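## Task

On the keyboard, whose 25 keys run from C3 at the player's left end up to C5 at the right end, sound C3, then F3, then G#3, then G4, then A3, and nothing else. A key counts only when pressed most of the way down, and it has to rise most of the way before it can count again. A wrong key, two keys sounding together, or any note after A3 means failure. No signal confirms a note. The result must not rely on the robot holding anything in place: at the end, release and move the hand away.

## Robot and tools

ROBOT. One arm with six joints ends in a five-finger right hand. All control centres on the hand point: a spot fixed to the palm, 0.05 m in front of it, where index pad and thumb tip meet in a pinch. Its own axes: +z runs along straight fingers (which extend 0.06 to 0.07 m past the point), +y points out of the palm, +x runs across the palm away from the thumb. A bracket on the little-finger side of the wrist sticks out and can strike things. For pressing keys, a single straightened finger (often the index) with the others curled works well; mind that neighbouring fingers or the bracket do not press a second key.

SCENE FRAME. Positions in results are in metres with the origin on the table top under the arm's base, +z up, +y to the left when looking along +x. Orientation is given as a wxyz quaternion. Printed positions can be slightly off at long reach. Use the cameras (cam_head_left, cam_head_right, cam_high, cam_low, cam_wrist, each 504x504) to find keys; the player's left is C3, so work out which way that lies in the scene frame from the images. show_instructions (no arguments) shows the reference image.

THE ROW. Every motion uses one row of 14 numbers, each in [-1, 1], for the single arm: dx, dy, dz, rx, ry, rz, little, ring, middle, index, thumb_bend, thumb_turn, force_limit, speed. The first six are an offset, not a pose: a displacement of the hand point in its own axes, counted from its pose in the most recent result that reported it (or, before any such result in the scene and for the second and later calls within one reply, from where it is when the action begins). Each row is counted from that same base, not from the previous row. Scale: 1.0 equals 0.6 m or 180 degrees; rx, ry, rz form one rotation vector. An all-zero offset is not a pause: it pulls the arm back to the base pose. The next six are absolute finger targets: +1 straight/open, -1 fully curled; thumb_turn +1 beside the palm, -1 across in front of it. A pinch is roughly index -0.22, thumb_bend -0.75, thumb_turn -0.57. force_limit maps -1..+1 to about 0..10 N at the fingertip (15 N for the thumb), and only limits closing. speed maps -1..+1 to nearly zero up to full speed (0.6 s for a full finger travel). A motor starts only when its target changes by 0.01 or more, then locks when done.

TOOLS. execute_actions takes {"actions": [...]}, a list with zero or one entry. Empty list: just report state (with pictures). {"rows": [[14 numbers], ...], "steps": n}: up to 15 rows and up to 15 steps of 1/30 s; each row runs one step, and the last repeats if steps exceed rows; at least 6 steps. {"steps": n} without rows: wait up to 300 steps counted from the last result, reply time included. "pictures": true adds images. move takes "target" (one 14-number row, offsets as above) and optional "speed" in m/s (0.002 to 0.5, default 0.25; turning up to twice that in rad/s) and "stop_force" in N (9 to 40). It drives along a straight line for 0.5 to 10 s; it does not avoid obstacles. With stop_force, the path halts when the wrist sensor feels that much extra push against the direction of travel, then backs off two steps and holds. Leave stop_force out when moving away from something you touch. wait takes "seconds" (0 to 10). zoom_image takes "camera" and "region" [x0, y0, x1, y1] in pixels, at most 504 by 504. finished_scene takes "scene" (1 or 2) and is irreversible.

TIMING. Each commanded step pose is clipped to 100 mm and 16 degrees from the measured pose, and arm motion trails commands by about 0.17 s. The last 6 steps of an action run after its result is taken, during your reply. Large moves may arrive short; check the pose and send the remainder.

RESULTS. The state line gives hand point position, quaternion and velocities. "Wrist force"/"Wrist torque" give sensor readings in the hand point axes (offset up to about 4 N, noise up to about 2.4 N, saturating near 50 N; "no reading" at start is normal). Pressing a surface shows a force pointing back into the arm. hand_measured, hand_stopped_by (moving, target, force, stalled, fault) and hand_load_n list the six hand motors in row order. HELD marks steps where the clearance check blocked part of your row; "pose unreachable" means that check altered the command. "Hand target" shows where the controller is heading. A move adds a "move:" line: done, contact (stop_force triggered), held, off_target, moving or fault, plus limits such as paced (clipped) or held, and the distance to target.

CAUTIONS. The arm is stiff: aiming even slightly beyond a firm surface can trigger a fault stop, which freezes the arm for 10 s. Joint torque at its limit (26.3 N m on wrist joints, 141 N m on the others) or 150 N on any part also causes a stop. Approach keys slowly, ideally with a small stop_force, and press only as deep as needed, then lift fully before the next key. Avoid hitting two keys at once or brushing one while travelling; lift well above the keys between notes. Do not knock anything off the table. Long holds heat motors (warning at 70 °C, brake stop at 85 °C). After the last note, open the hand and move clear, then call finished_scene.

Each tool is called after ">>>" as name([rows], argument=value, ...), one row to a line, values as JSON.

Reference images:

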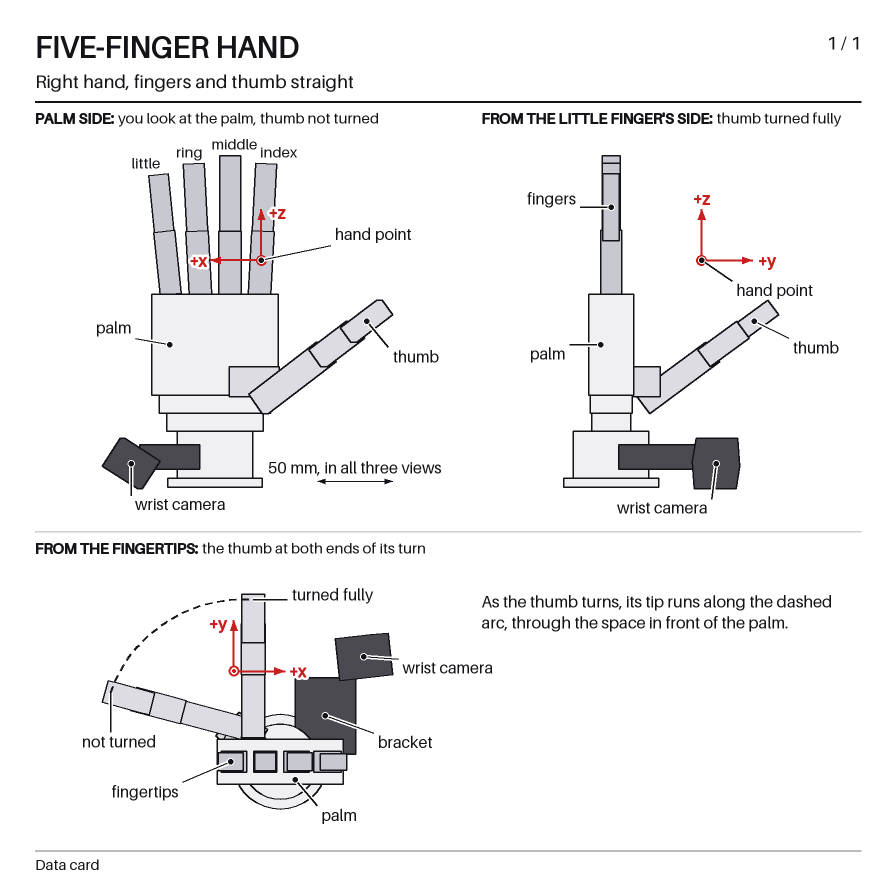

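## Session

>>> execute_actions(actions=[])

Scene clock: 0.00 s of 6000.00 s.
end_effector_position=(+0.2738, +0.0538, +0.3744) hand_measured=(+1.000, +1.000, +1.000, +1.000, +1.000, +1.000) hand_load_n=(+0.0, +0.0, +0.0, +0.0, +0.0, +0.0) hand_stopped_by=(target, target, target, target, target, target) hand_force_limit=0.00 hand_speed=-0.80 end_effector_quat_wxyz=(+0.178, +0.727, -0.657, -0.085) end_effector_velocity=(+0.000, -0.000, +0.000) end_effector_angular_velocity=(+0.000, -0.001, +0.000)
Joint positions: [ 0.759 -0.972  1.457  1.853  2.068 -2.232]
Joint velocities: [ 0.001 -0.    -0.001  0.     0.001  0.   ]
Wrist force (N, on the end effector, along its own x y z axes, offset not removed): no reading
Wrist torque (N m, same axes, about the end effector's origin, offset not removed): no reading
Hand target: +0.274, +0.054, +0.374; +0.178, +0.727, -0.657, -0.085

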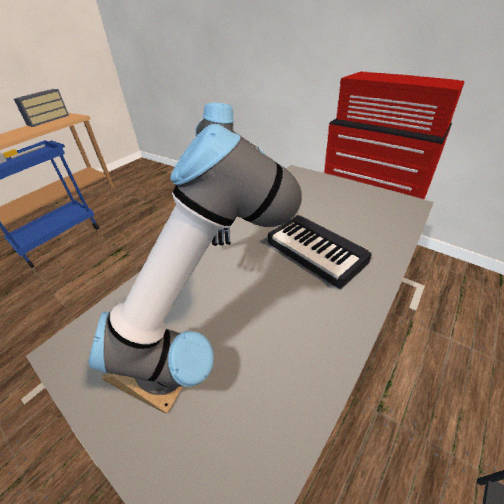

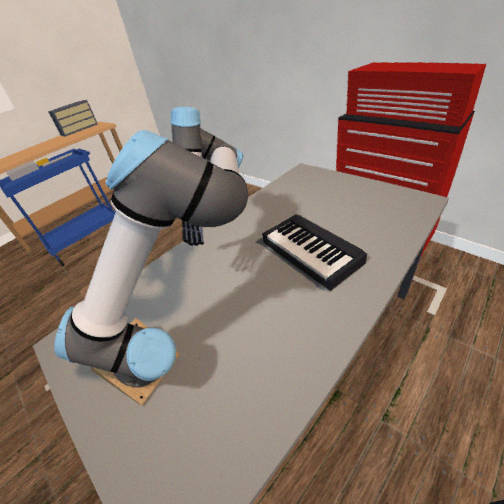

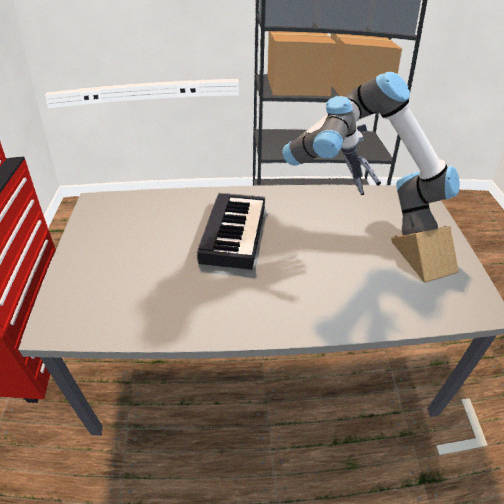

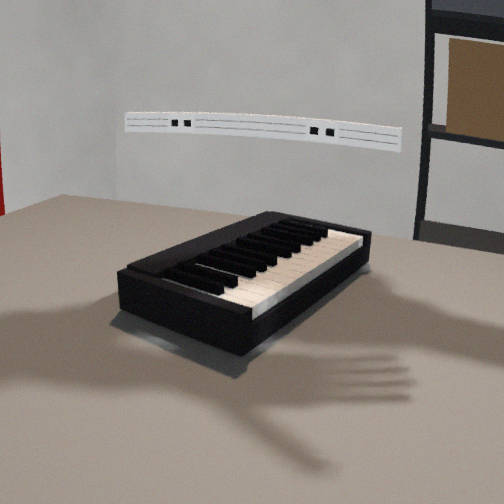

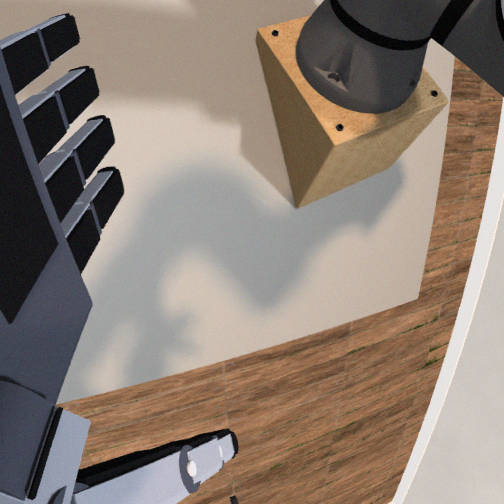

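>>> zoom_image(camera="cam_high", region=[170, 170, 300, 300])

>>> zoom_image(camera="cam_head_left", region=[255, 195, 385, 305])

>>> zoom_image(camera="cam_low", region=[100, 190, 400, 390])

Region (170, 170, 300, 300) of cam_high's 504x504 image, scaled by 3.877, with more detail than that image has.

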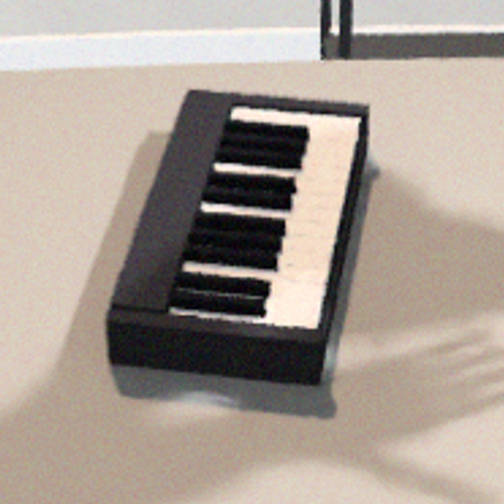

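Region (255, 195, 385, 305) of cam_head_left's 504x504 image, scaled by 3.877, with more detail than that image has; it fills the top 426 rows of this view, and the rest is white.

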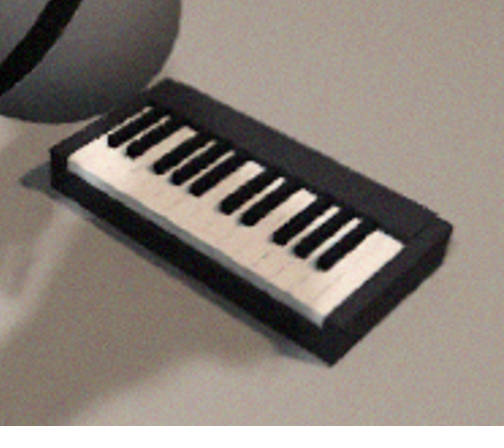

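Region (100, 190, 400, 390) of cam_low's 504x504 image, scaled by 1.680, with more detail than that image has.

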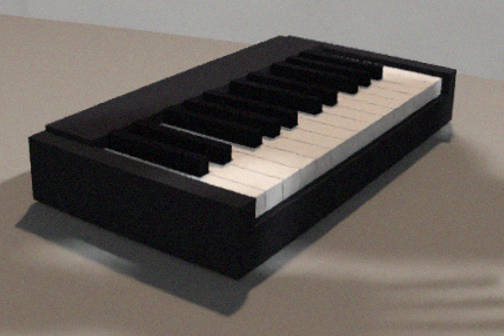

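>>> move(target=[0.1937, -0.4132, 0.0815, 0.363, -0.0161, 0.1052, -1, -1, -1, 1, 1, 1, 0, 0.3], speed=0.3)

Scene clock: 7.50 s of 6000.00 s.
end_effector_position=(+0.4999, -0.0507, +0.2507) hand_measured=(-1.000, -1.000, -1.000, +1.000, +1.000, +1.000) hand_load_n=(+0.0, +0.0, +0.0, +0.0, +0.0, +0.0) hand_stopped_by=(target, target, target, target, target, target) hand_force_limit=0.00 hand_speed=0.30 end_effector_quat_wxyz=(+0.244, -0.594, +0.708, -0.294) end_effector_velocity=(+0.001, +0.000, -0.001) end_effector_angular_velocity=(+0.003, -0.017, +0.003)
Joint positions: [ 0.461 -1.518  1.81   0.204  2.433 -3.474]
Joint velocities: [-0.006 -0.013  0.017 -0.028 -0.017 -0.018]
Wrist force (N, on the end effector, along its own x y z axes, offset not removed): [0.7 1.2 -0.3]
Wrist torque (N m, same axes, about the end effector's origin, offset not removed): [0.24 -0.19 0.10]
Hand target: +0.500, -0.051, +0.251; +0.245, -0.594, +0.708, -0.294
Off the commanded pose: 0.001 m, 0 deg.
Kept back: nothing.
After step 90, 1.80 s passed at rest.
move: done

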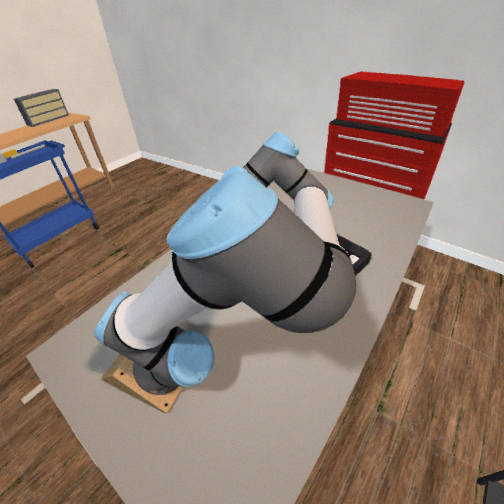

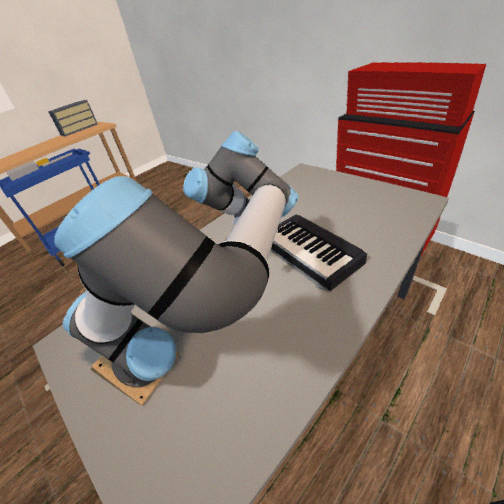

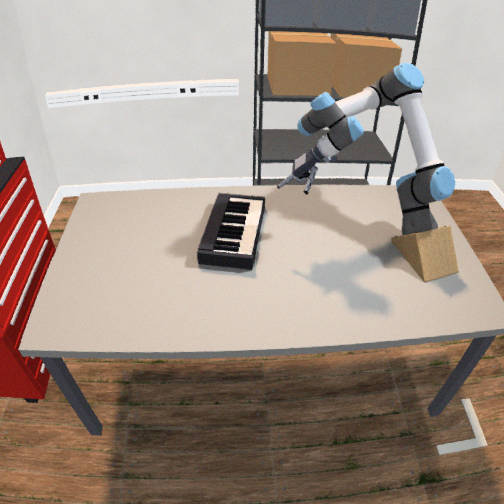

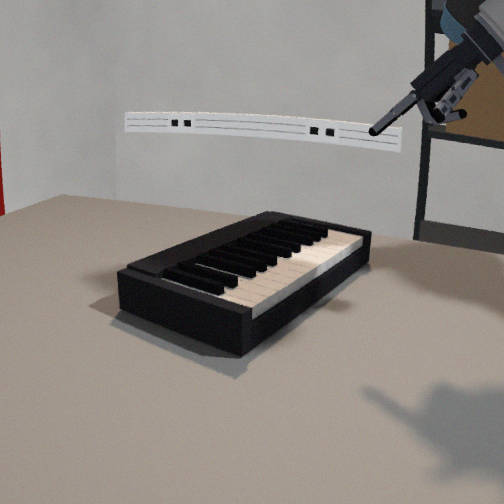

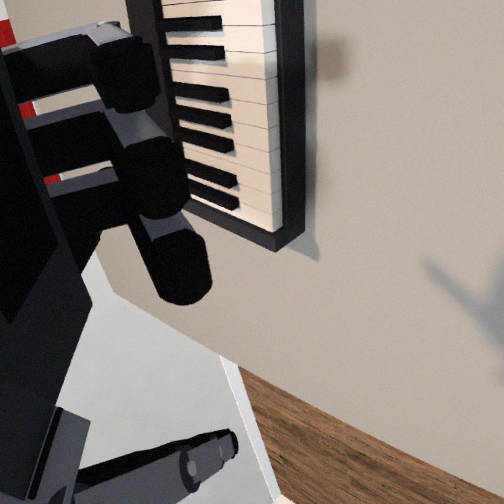

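>>> zoom_image(camera="cam_low", region=[344, 0, 504, 160])

>>> zoom_image(camera="cam_wrist", region=[110, 0, 370, 260])

Region (344, 0, 504, 160) of cam_low's 504x504 image, scaled by 3.150, with more detail than that image has.

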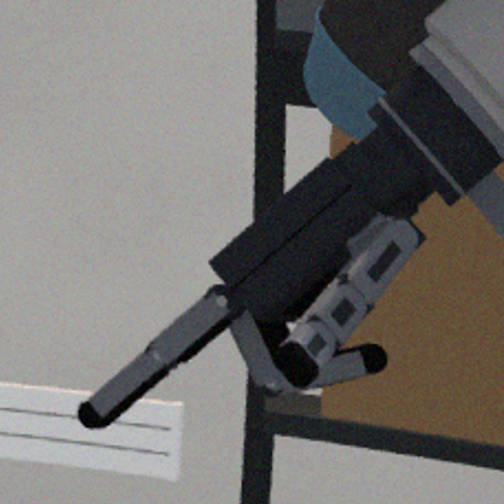

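Region (110, 0, 370, 260) of cam_wrist's 504x504 image, scaled by 1.938, with more detail than that image has.

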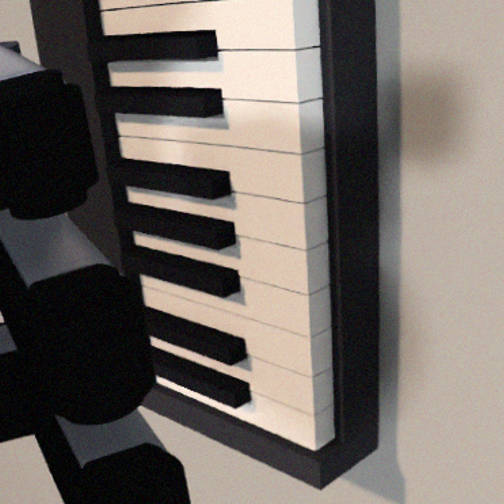

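>>> move(target=[-0.3092, 0.064, 0.2923, 0.0556, 0, 0, 1, -1, -1, -1, 1, 1, 0, 0.5], speed=0.25)

Scene clock: 13.27 s of 6000.00 s.
end_effector_position=(+0.6271, +0.1145, +0.0988) hand_measured=(+1.000, -1.000, -1.000, -1.000, +1.000, +1.000) hand_load_n=(+0.0, +0.0, +0.0, +0.0, +0.0, +0.0) hand_stopped_by=(target, target, target, target, target, target) hand_force_limit=0.00 hand_speed=0.50 end_effector_quat_wxyz=(+0.295, -0.571, +0.680, -0.354) end_effector_velocity=(+0.002, +0.001, -0.002) end_effector_angular_velocity=(-0.000, -0.002, -0.001)
Joint positions: [ 0.395 -1.04   1.811 -0.528  2.298 -3.671]
Joint velocities: [-0.002  0.006 -0.003 -0.006 -0.002 -0.002]
Wrist force (N, on the end effector, along its own x y z axes, offset not removed): [0.0 1.2 0.2]
Wrist torque (N m, same axes, about the end effector's origin, offset not removed): [0.34 -0.06 0.00]
Hand target: +0.627, +0.115, +0.099; +0.295, -0.571, +0.680, -0.354
Off the commanded pose: 0.000 m, 0 deg.
Kept back: nothing.
After step 90, 1.07 s passed at rest.
move: done

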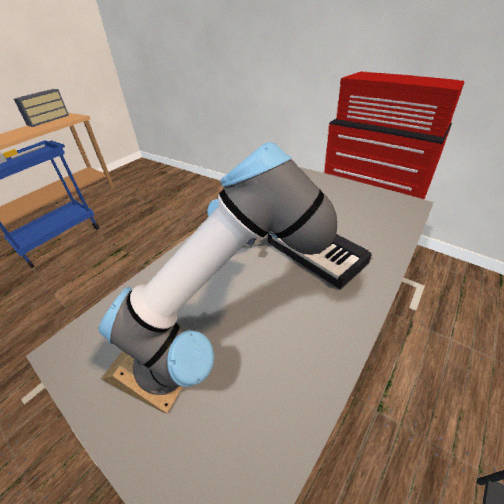

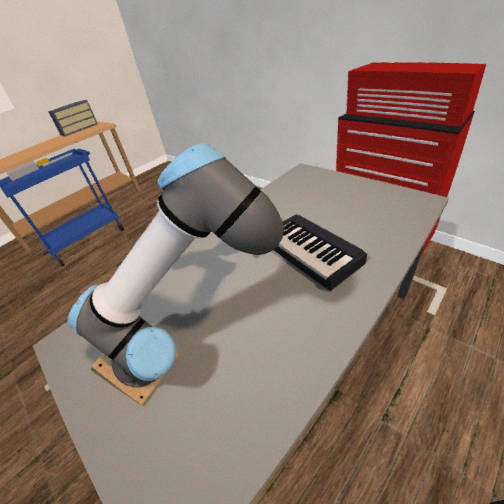

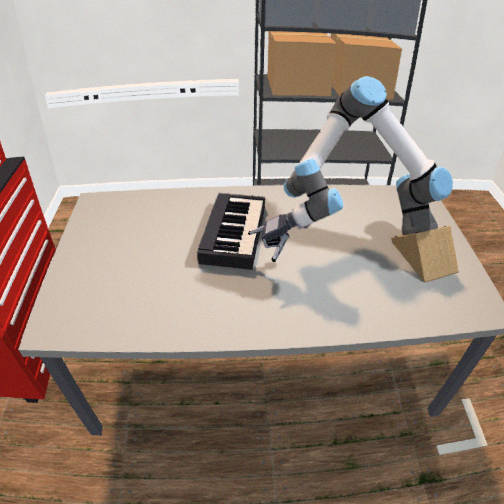

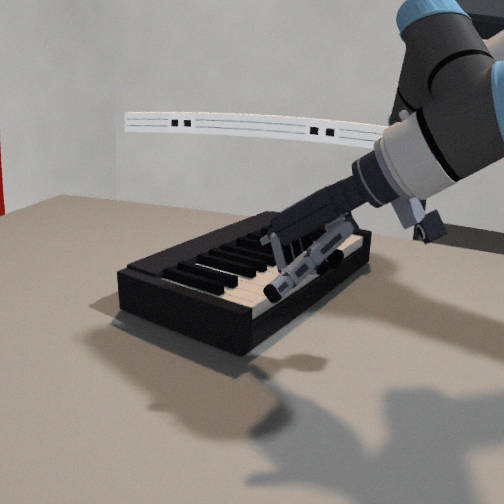

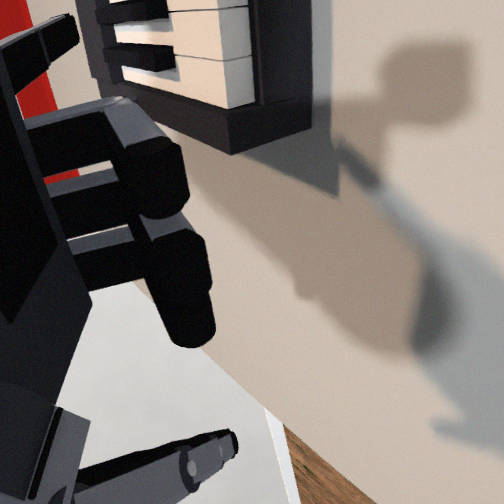

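>>> zoom_image(camera="cam_wrist", region=[0, 0, 280, 170])

>>> zoom_image(camera="cam_low", region=[180, 180, 380, 360])

>>> zoom_image(camera="cam_high", region=[190, 180, 310, 290])

Region (0, 0, 280, 170) of cam_wrist's 504x504 image, scaled by 1.800, with more detail than that image has; it fills the top 306 rows of this view, and the rest is white.

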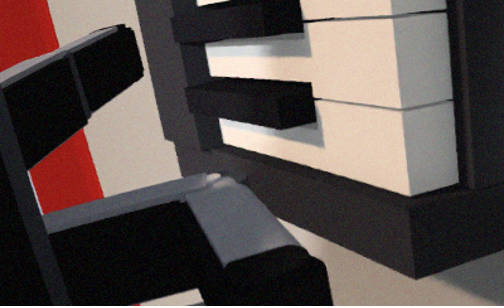

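Region (180, 180, 380, 360) of cam_low's 504x504 image, scaled by 2.520, with more detail than that image has; it fills the top 454 rows of this view, and the rest is white.

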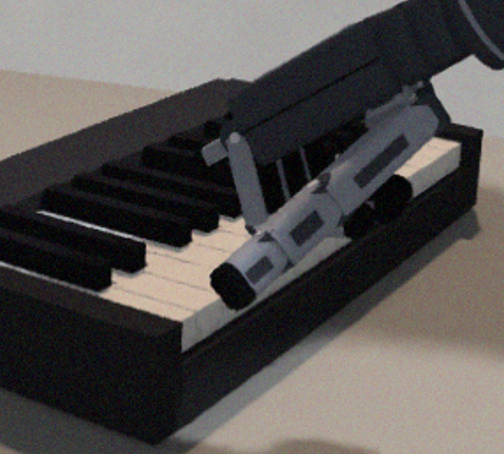

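Region (190, 180, 310, 290) of cam_high's 504x504 image, scaled by 4.200, with more detail than that image has; it fills the top 462 rows of this view, and the rest is white.

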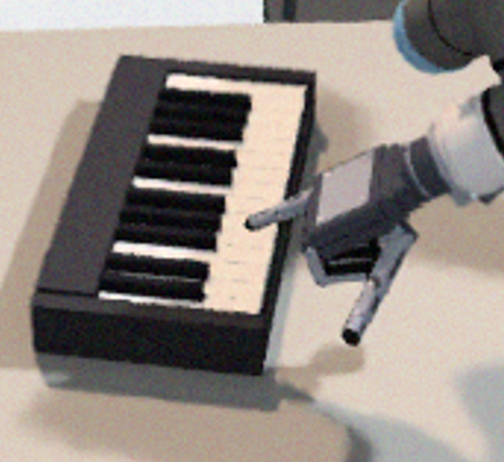

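>>> move(target=[-0.05, 0.0247, 0.0519, 0, 0, 0, 1, -1, -1, -1, 1, 1, 0, 0.5], speed=0.15)

Scene clock: 15.50 s of 6000.00 s.
end_effector_position=(+0.6488, +0.1408, +0.0689) hand_measured=(+1.000, -1.000, -1.000, -1.000, +1.000, +1.000) hand_load_n=(+0.0, +0.0, +0.0, +0.0, +0.0, +0.0) hand_stopped_by=(target, target, target, target, target, target) hand_force_limit=0.00 hand_speed=0.50 end_effector_quat_wxyz=(+0.295, -0.571, +0.680, -0.354) end_effector_velocity=(+0.001, +0.002, -0.002) end_effector_angular_velocity=(-0.000, +0.000, +0.000)
Joint positions: [ 0.382 -0.936  1.748 -0.571  2.285 -3.675]
Joint velocities: [-0.     0.007 -0.004 -0.002  0.    -0.   ]
Wrist force (N, on the end effector, along its own x y z axes, offset not removed): [-1.1 2.0 -0.1]
Wrist torque (N m, same axes, about the end effector's origin, offset not removed): [0.33 0.20 -0.02]
Hand target: +0.649, +0.141, +0.069; +0.295, -0.571, +0.680, -0.354
Off the commanded pose: 0.000 m, 0 deg.
Kept back: nothing.
move: done

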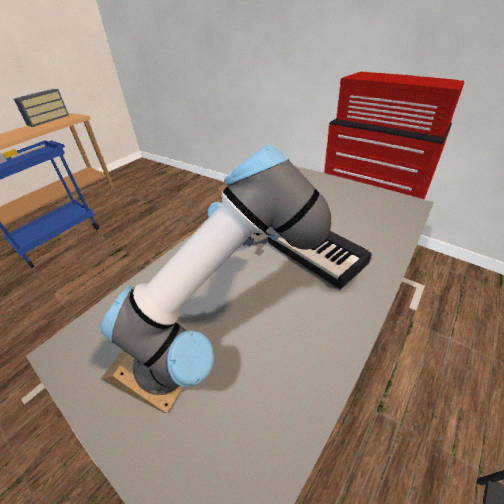

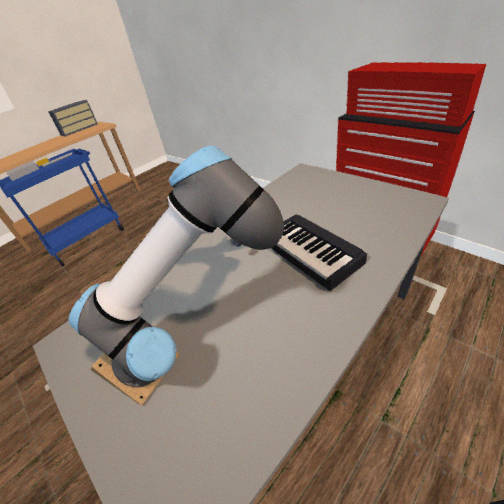

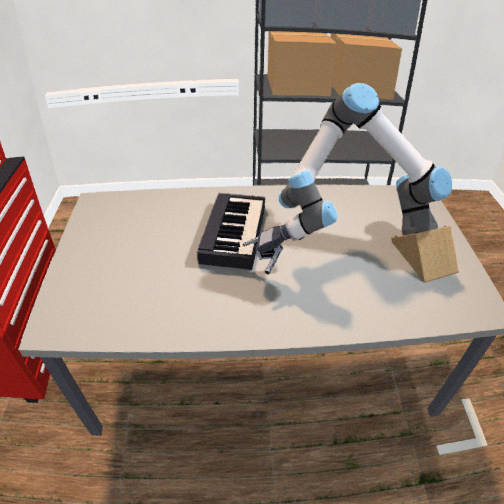

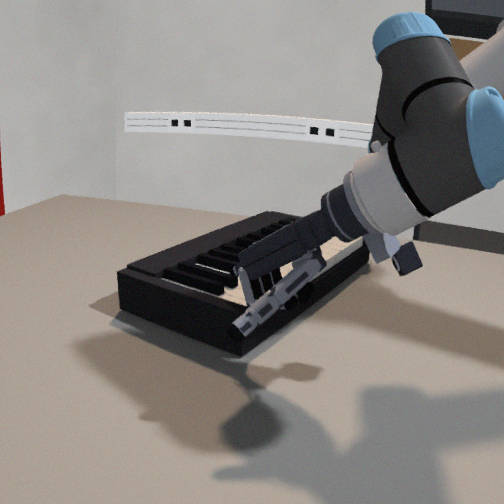

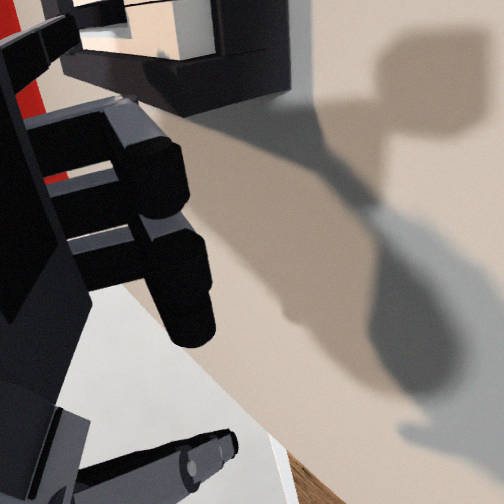

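>>> zoom_image(camera="cam_wrist", region=[20, 0, 240, 130])

>>> zoom_image(camera="cam_high", region=[210, 215, 290, 285])

>>> zoom_image(camera="cam_low", region=[180, 230, 320, 350])

Region (20, 0, 240, 130) of cam_wrist's 504x504 image, scaled by 2.291, with more detail than that image has; it fills the top 298 rows of this view, and the rest is white.

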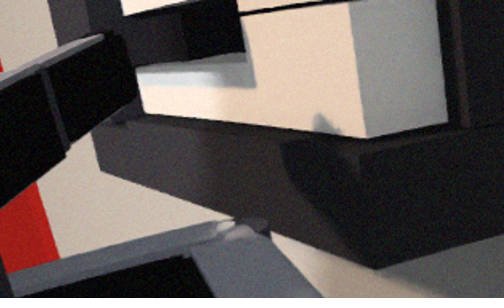

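Region (210, 215, 290, 285) of cam_high's 504x504 image, scaled by 6.300, with more detail than that image has; it fills the top 441 rows of this view, and the rest is white.

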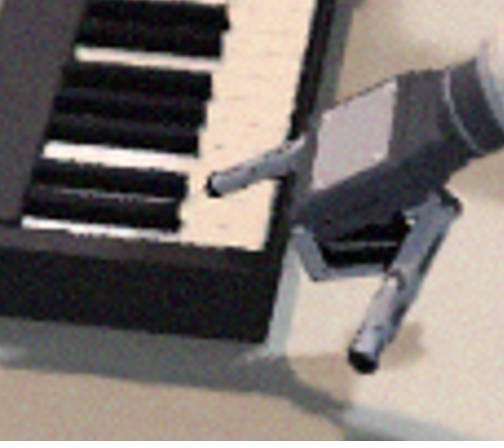

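Region (180, 230, 320, 350) of cam_low's 504x504 image, scaled by 3.600, with more detail than that image has; it fills the top 432 rows of this view, and the rest is white.

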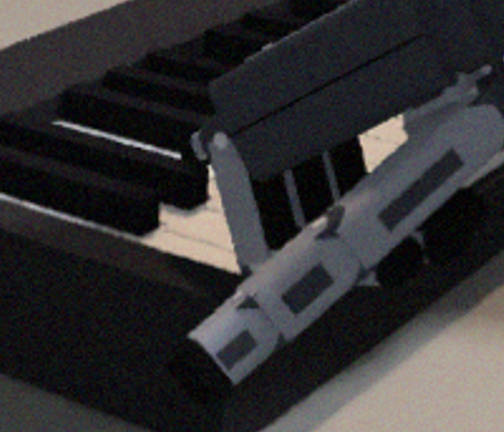

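>>> move(target=[-0.0067, 0.0205, 0.0143, 0, 0, 0, 1, -1, -1, -1, 1, 1, 0, 0.5], speed=0.1)

>>> zoom_image(camera="cam_wrist", region=[20, 0, 240, 130])

>>> zoom_image(camera="cam_high", region=[210, 215, 290, 285])

Scene clock: 16.90 s of 6000.00 s.
end_effector_position=(+0.6494, +0.1446, +0.0541) hand_measured=(+1.000, -1.000, -1.000, -1.000, +1.000, +1.000) hand_load_n=(+0.0, +0.0, +0.0, +0.0, +0.0, +0.0) hand_stopped_by=(target, target, target, target, target, target) hand_force_limit=0.00 hand_speed=0.50 end_effector_quat_wxyz=(+0.295, -0.571, +0.680, -0.354) end_effector_velocity=(-0.000, +0.000, -0.003) end_effector_angular_velocity=(-0.001, +0.001, -0.000)
Joint positions: [ 0.366 -0.914  1.755 -0.603  2.27  -3.68 ]
Joint velocities: [-0.002  0.004  0.001 -0.005 -0.001 -0.001]
Wrist force (N, on the end effector, along its own x y z axes, offset not removed): [-0.4 0.9 -0.7]
Wrist torque (N m, same axes, about the end effector's origin, offset not removed): [0.24 0.03 -0.01]
Hand target: +0.649, +0.145, +0.054; +0.295, -0.571, +0.680, -0.354
Off the commanded pose: 0.000 m, 0 deg.
Kept back: nothing.
move: done

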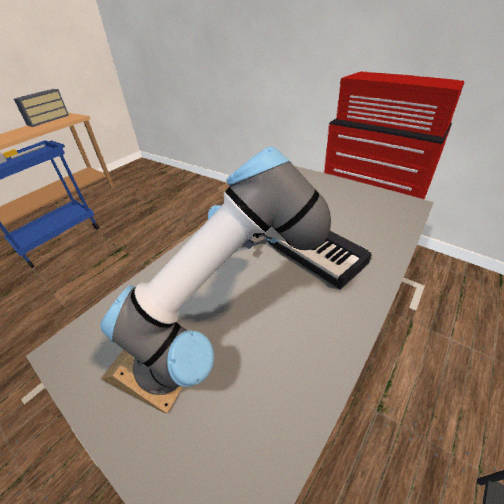

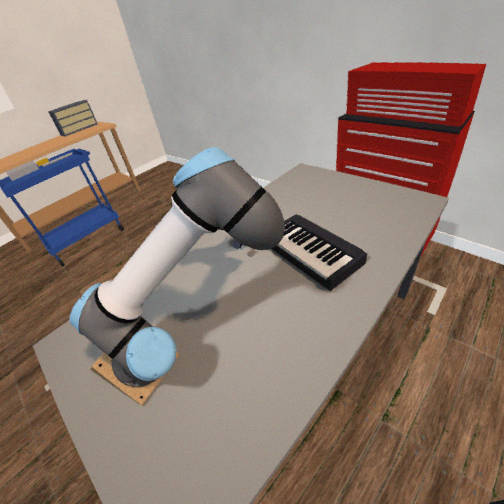

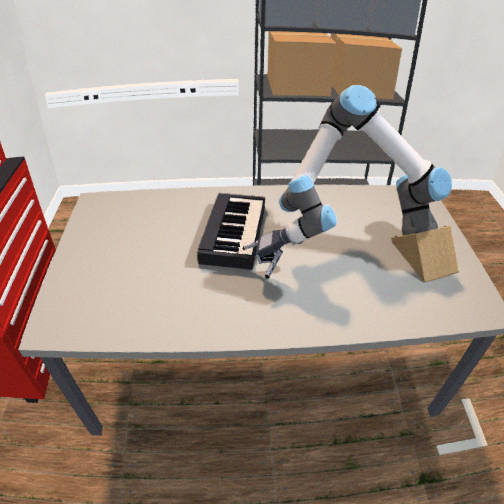

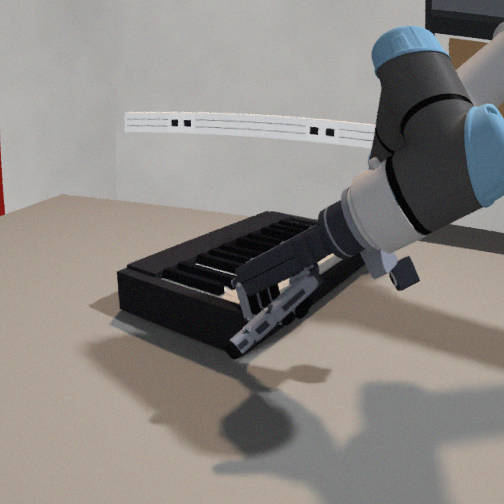

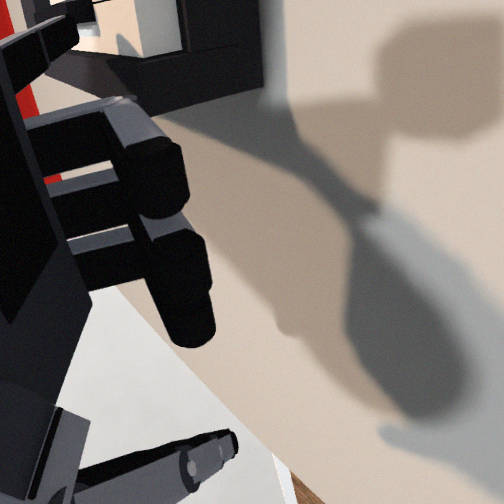

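Region (20, 0, 240, 130) of cam_wrist's 504x504 image, scaled by 2.291, with more detail than that image has; it fills the top 298 rows of this view, and the rest is white.

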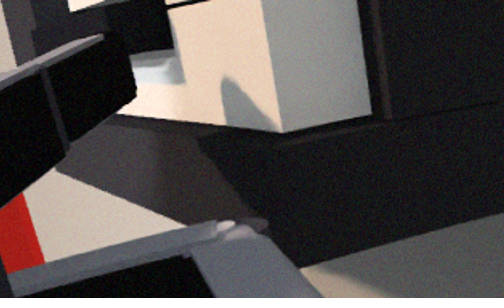

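Region (210, 215, 290, 285) of cam_high's 504x504 image, scaled by 6.300, with more detail than that image has; it fills the top 441 rows of this view, and the rest is white.

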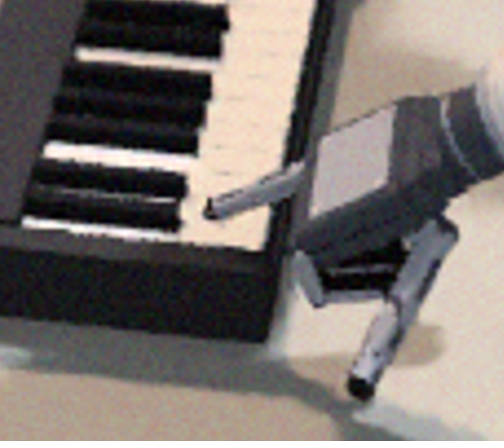

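>>> move(target=[-0.0033, 0.0123, 0.0086, 0, 0, 0, 1, -1, -1, -1, 1, 1, 0, 0.5], speed=0.05)

>>> zoom_image(camera="cam_wrist", region=[20, 0, 240, 130])

>>> zoom_image(camera="cam_high", region=[210, 215, 290, 285])

Scene clock: 18.13 s of 6000.00 s.
end_effector_position=(+0.6497, +0.1465, +0.0454) hand_measured=(+1.000, -1.000, -1.000, -1.000, +1.000, +1.000) hand_load_n=(+0.0, +0.0, +0.0, +0.0, +0.0, +0.0) hand_stopped_by=(target, target, target, target, target, target) hand_force_limit=0.00 hand_speed=0.50 end_effector_quat_wxyz=(+0.295, -0.571, +0.680, -0.354) end_effector_velocity=(+0.000, +0.000, -0.002) end_effector_angular_velocity=(-0.000, +0.000, -0.001)
Joint positions: [ 0.357 -0.902  1.759 -0.621  2.261 -3.683]
Joint velocities: [-0.003  0.003  0.001 -0.004 -0.002 -0.001]
Wrist force (N, on the end effector, along its own x y z axes, offset not removed): [-0.9 0.3 -0.6]
Wrist torque (N m, same axes, about the end effector's origin, offset not removed): [0.01 0.07 -0.11]
Hand target: +0.650, +0.147, +0.045; +0.295, -0.571, +0.680, -0.354
Off the commanded pose: 0.000 m, 0 deg.
Kept back: nothing.
move: done

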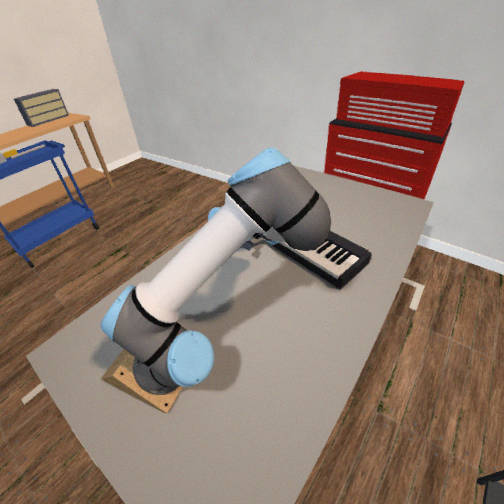

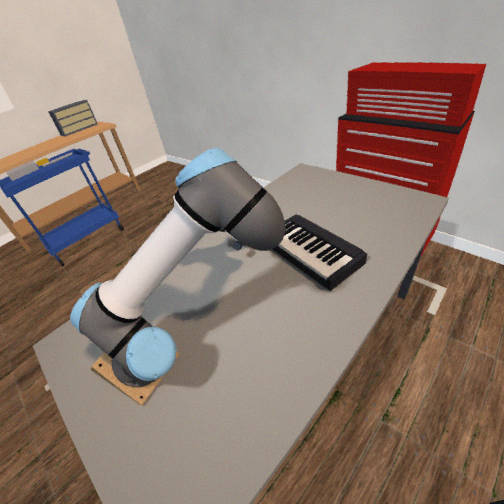

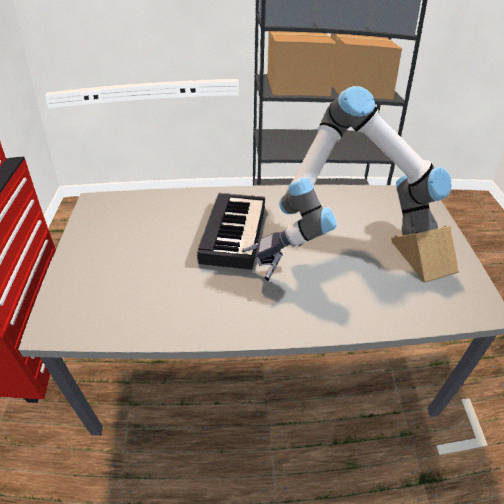

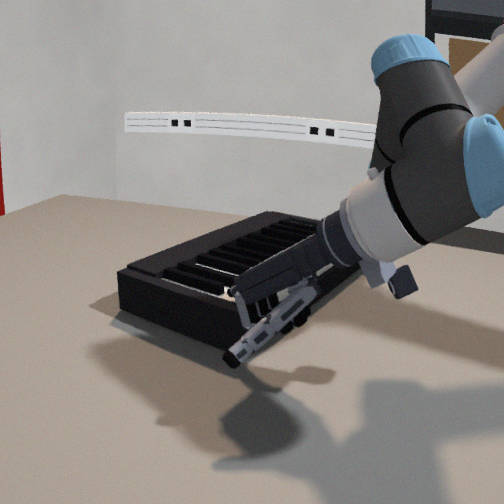

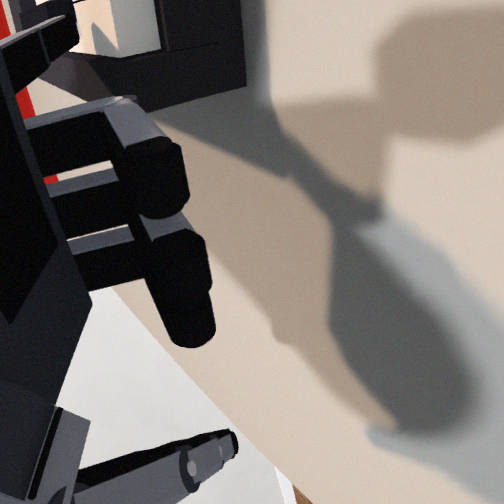

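Region (20, 0, 240, 130) of cam_wrist's 504x504 image, scaled by 2.291, with more detail than that image has; it fills the top 298 rows of this view, and the rest is white.

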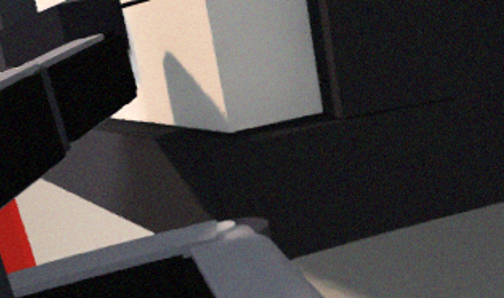

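Region (210, 215, 290, 285) of cam_high's 504x504 image, scaled by 6.300, with more detail than that image has; it fills the top 441 rows of this view, and the rest is white.

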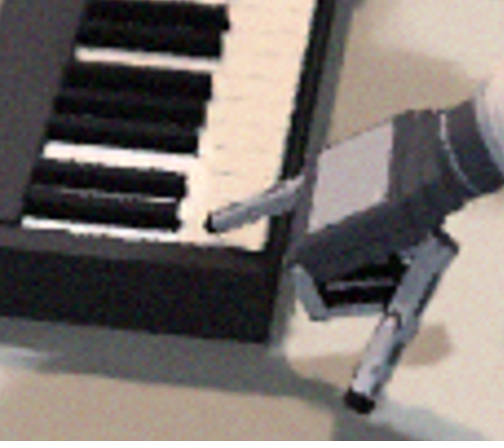

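>>> execute_actions([
  {"rows": [[0, 0, 0, 0, 0, 0, 0.7, -1, -1, -1, 1, 1, -0.3, -0.7]], "steps": 15},
])

>>> execute_actions([
  {"steps": 12},
], pictures=true)

>>> zoom_image(camera="cam_wrist", region=[20, 0, 240, 130])

Scene clock: 18.77 s of 6000.00 s.
end_effector_position=(+0.6496, +0.1466, +0.0451) hand_measured=(+0.902, -1.000, -1.000, -1.000, +1.000, +1.000) hand_load_n=(+0.0, +0.0, +0.0, +0.0, +0.0, +0.0) hand_stopped_by=(moving, target, target, target, target, target) hand_force_limit=-0.30 hand_speed=-0.70 end_effector_quat_wxyz=(+0.295, -0.571, +0.680, -0.354) end_effector_velocity=(+0.000, +0.000, +0.000) end_effector_angular_velocity=(+0.001, -0.001, +0.001)
Joint positions: [ 0.357 -0.902  1.759 -0.621  2.26  -3.683]
Joint velocities: [-0.    -0.001 -0.001  0.001 -0.002  0.   ]
Wrist force (N, on the end effector, along its own x y z axes, offset not removed): [0.1 2.1 -1.4]
Wrist torque (N m, same axes, about the end effector's origin, offset not removed): [0.49 -0.04 0.03]
Steps of this call (steps 1 to 10: nothing new was sent; steps 11 to 19: the first 9 steps of this action). Readings (end_effector_position | what the end effector reports):
11: (+0.6497, +0.1466, +0.0451) | hand_measured=(+1.000, -1.000, -1.000, -1.000, +1.000, +1.000) hand_load_n=(+0.0, +0.0, +0.0, +0.0, +0.0, +0.0) hand_stopped_by=(moving, target, target, target, target, target) hand_force_limit=-0.30 hand_speed=-0.70
12: (+0.6497, +0.1466, +0.0451) | hand_measured=(+1.000, -1.000, -1.000, -1.000, +1.000, +1.000) hand_load_n=(+0.0, +0.0, +0.0, +0.0, +0.0, +0.0) hand_stopped_by=(moving, target, target, target, target, target) hand_force_limit=-0.30 hand_speed=-0.70
14: (+0.6497, +0.1466, +0.0451) | hand_measured=(+0.984, -1.000, -1.000, -1.000, +1.000, +1.000) hand_load_n=(+0.0, +0.0, +0.0, +0.0, +0.0, +0.0) hand_stopped_by=(moving, target, target, target, target, target) hand_force_limit=-0.30 hand_speed=-0.70
18: (+0.6496, +0.1466, +0.0451) | hand_measured=(+0.918, -1.000, -1.000, -1.000, +1.000, +1.000) hand_load_n=(+0.0, +0.0, +0.0, +0.0, +0.0, +0.0) hand_stopped_by=(moving, target, target, target, target, target) hand_force_limit=-0.30 hand_speed=-0.70
19: the state above

Scene clock: 19.17 s of 6000.00 s.
end_effector_position=(+0.6497, +0.1465, +0.0453) hand_measured=(+0.702, -1.000, -1.000, -1.000, +1.000, +1.000) hand_load_n=(+1.0, +0.0, +0.0, +0.0, +0.0, +0.0) hand_stopped_by=(moving, target, target, target, target, target) hand_force_limit=-0.30 hand_speed=-0.70 end_effector_quat_wxyz=(+0.295, -0.571, +0.680, -0.354) end_effector_velocity=(-0.001, +0.000, -0.001) end_effector_angular_velocity=(-0.001, +0.003, -0.000)
Joint positions: [ 0.357 -0.902  1.759 -0.621  2.261 -3.683]
Joint velocities: [ 0.     0.001 -0.     0.002  0.002  0.001]
Wrist force (N, on the end effector, along its own x y z axes, offset not removed): [-1.2 0.1 -1.0]
Wrist torque (N m, same axes, about the end effector's origin, offset not removed): [0.28 0.21 -0.16]
Hand target: +0.650, +0.147, +0.045; +0.295, -0.571, +0.680, -0.354
Off the commanded pose: 0.000 m, 0 deg.
Kept back: nothing.
Steps of this call (steps 1 to 6: the last 6 steps of your previous action; steps 7 to 12: nothing new was sent). Readings (end_effector_position | what the end effector reports):
1: (+0.6496, +0.1466, +0.0451) | hand_measured=(+0.884, -1.000, -1.000, -1.000, +1.000, +1.000) hand_load_n=(+0.5, +0.0, +0.0, +0.0, +0.0, +0.0) hand_stopped_by=(moving, target, target, target, target, target) hand_force_limit=-0.30 hand_speed=-0.70
2: (+0.6496, +0.1466, +0.0451) | hand_measured=(+0.868, -1.000, -1.000, -1.000, +1.000, +1.000) hand_load_n=(+0.5, +0.0, +0.0, +0.0, +0.0, +0.0) hand_stopped_by=(moving, target, target, target, target, target) hand_force_limit=-0.30 hand_speed=-0.70
4: (+0.6496, +0.1466, +0.0452) | hand_measured=(+0.836, -1.000, -1.000, -1.000, +1.000, +1.000) hand_load_n=(+0.5, +0.0, +0.0, +0.0, +0.0, +0.0) hand_stopped_by=(moving, target, target, target, target, target) hand_force_limit=-0.30 hand_speed=-0.70
8: (+0.6497, +0.1466, +0.0453) | hand_measured=(+0.768, -1.000, -1.000, -1.000, +1.000, +1.000) hand_load_n=(+1.0, +0.0, +0.0, +0.0, +0.0, +0.0) hand_stopped_by=(moving, target, target, target, target, target) hand_force_limit=-0.30 hand_speed=-0.70
12: the state above

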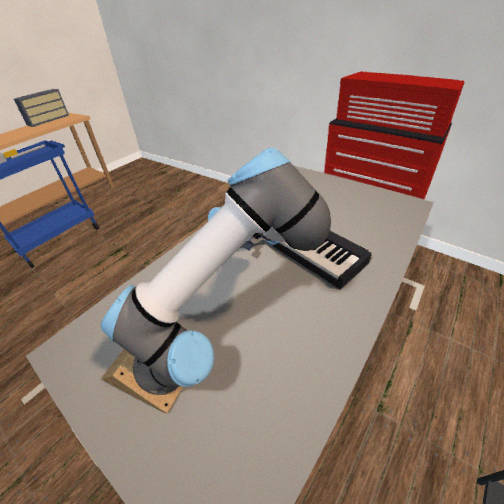

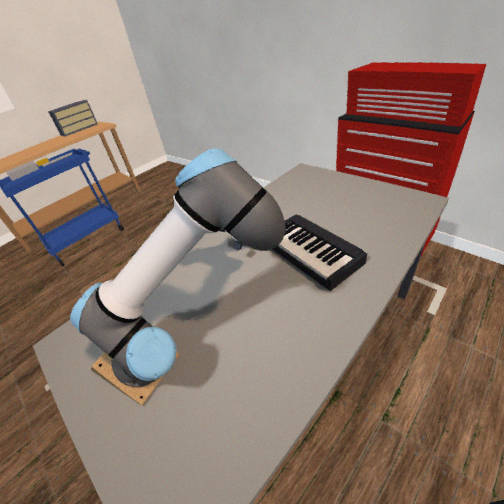

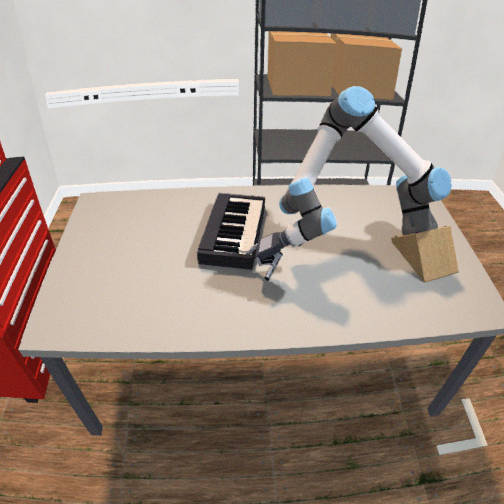

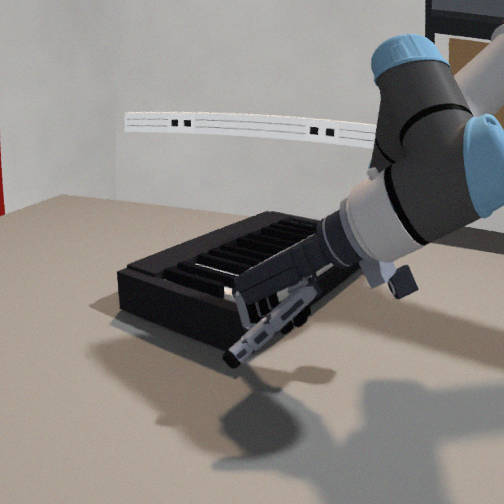

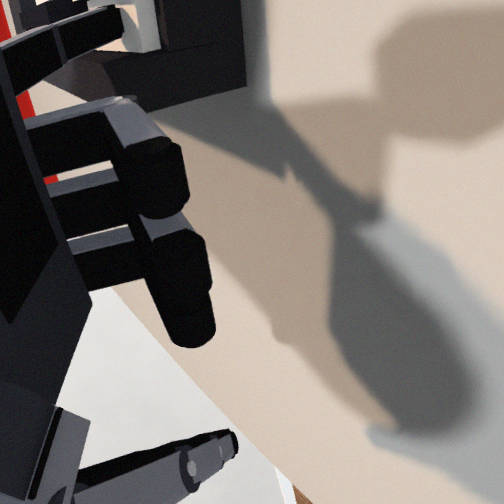

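Region (20, 0, 240, 130) of cam_wrist's 504x504 image, scaled by 2.291, with more detail than that image has; it fills the top 298 rows of this view, and the rest is white.

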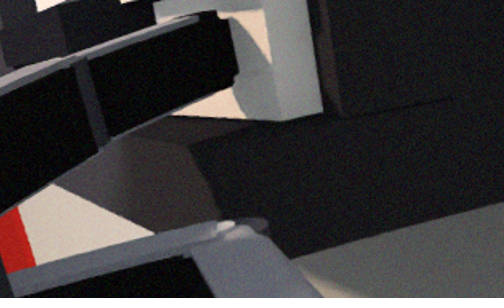

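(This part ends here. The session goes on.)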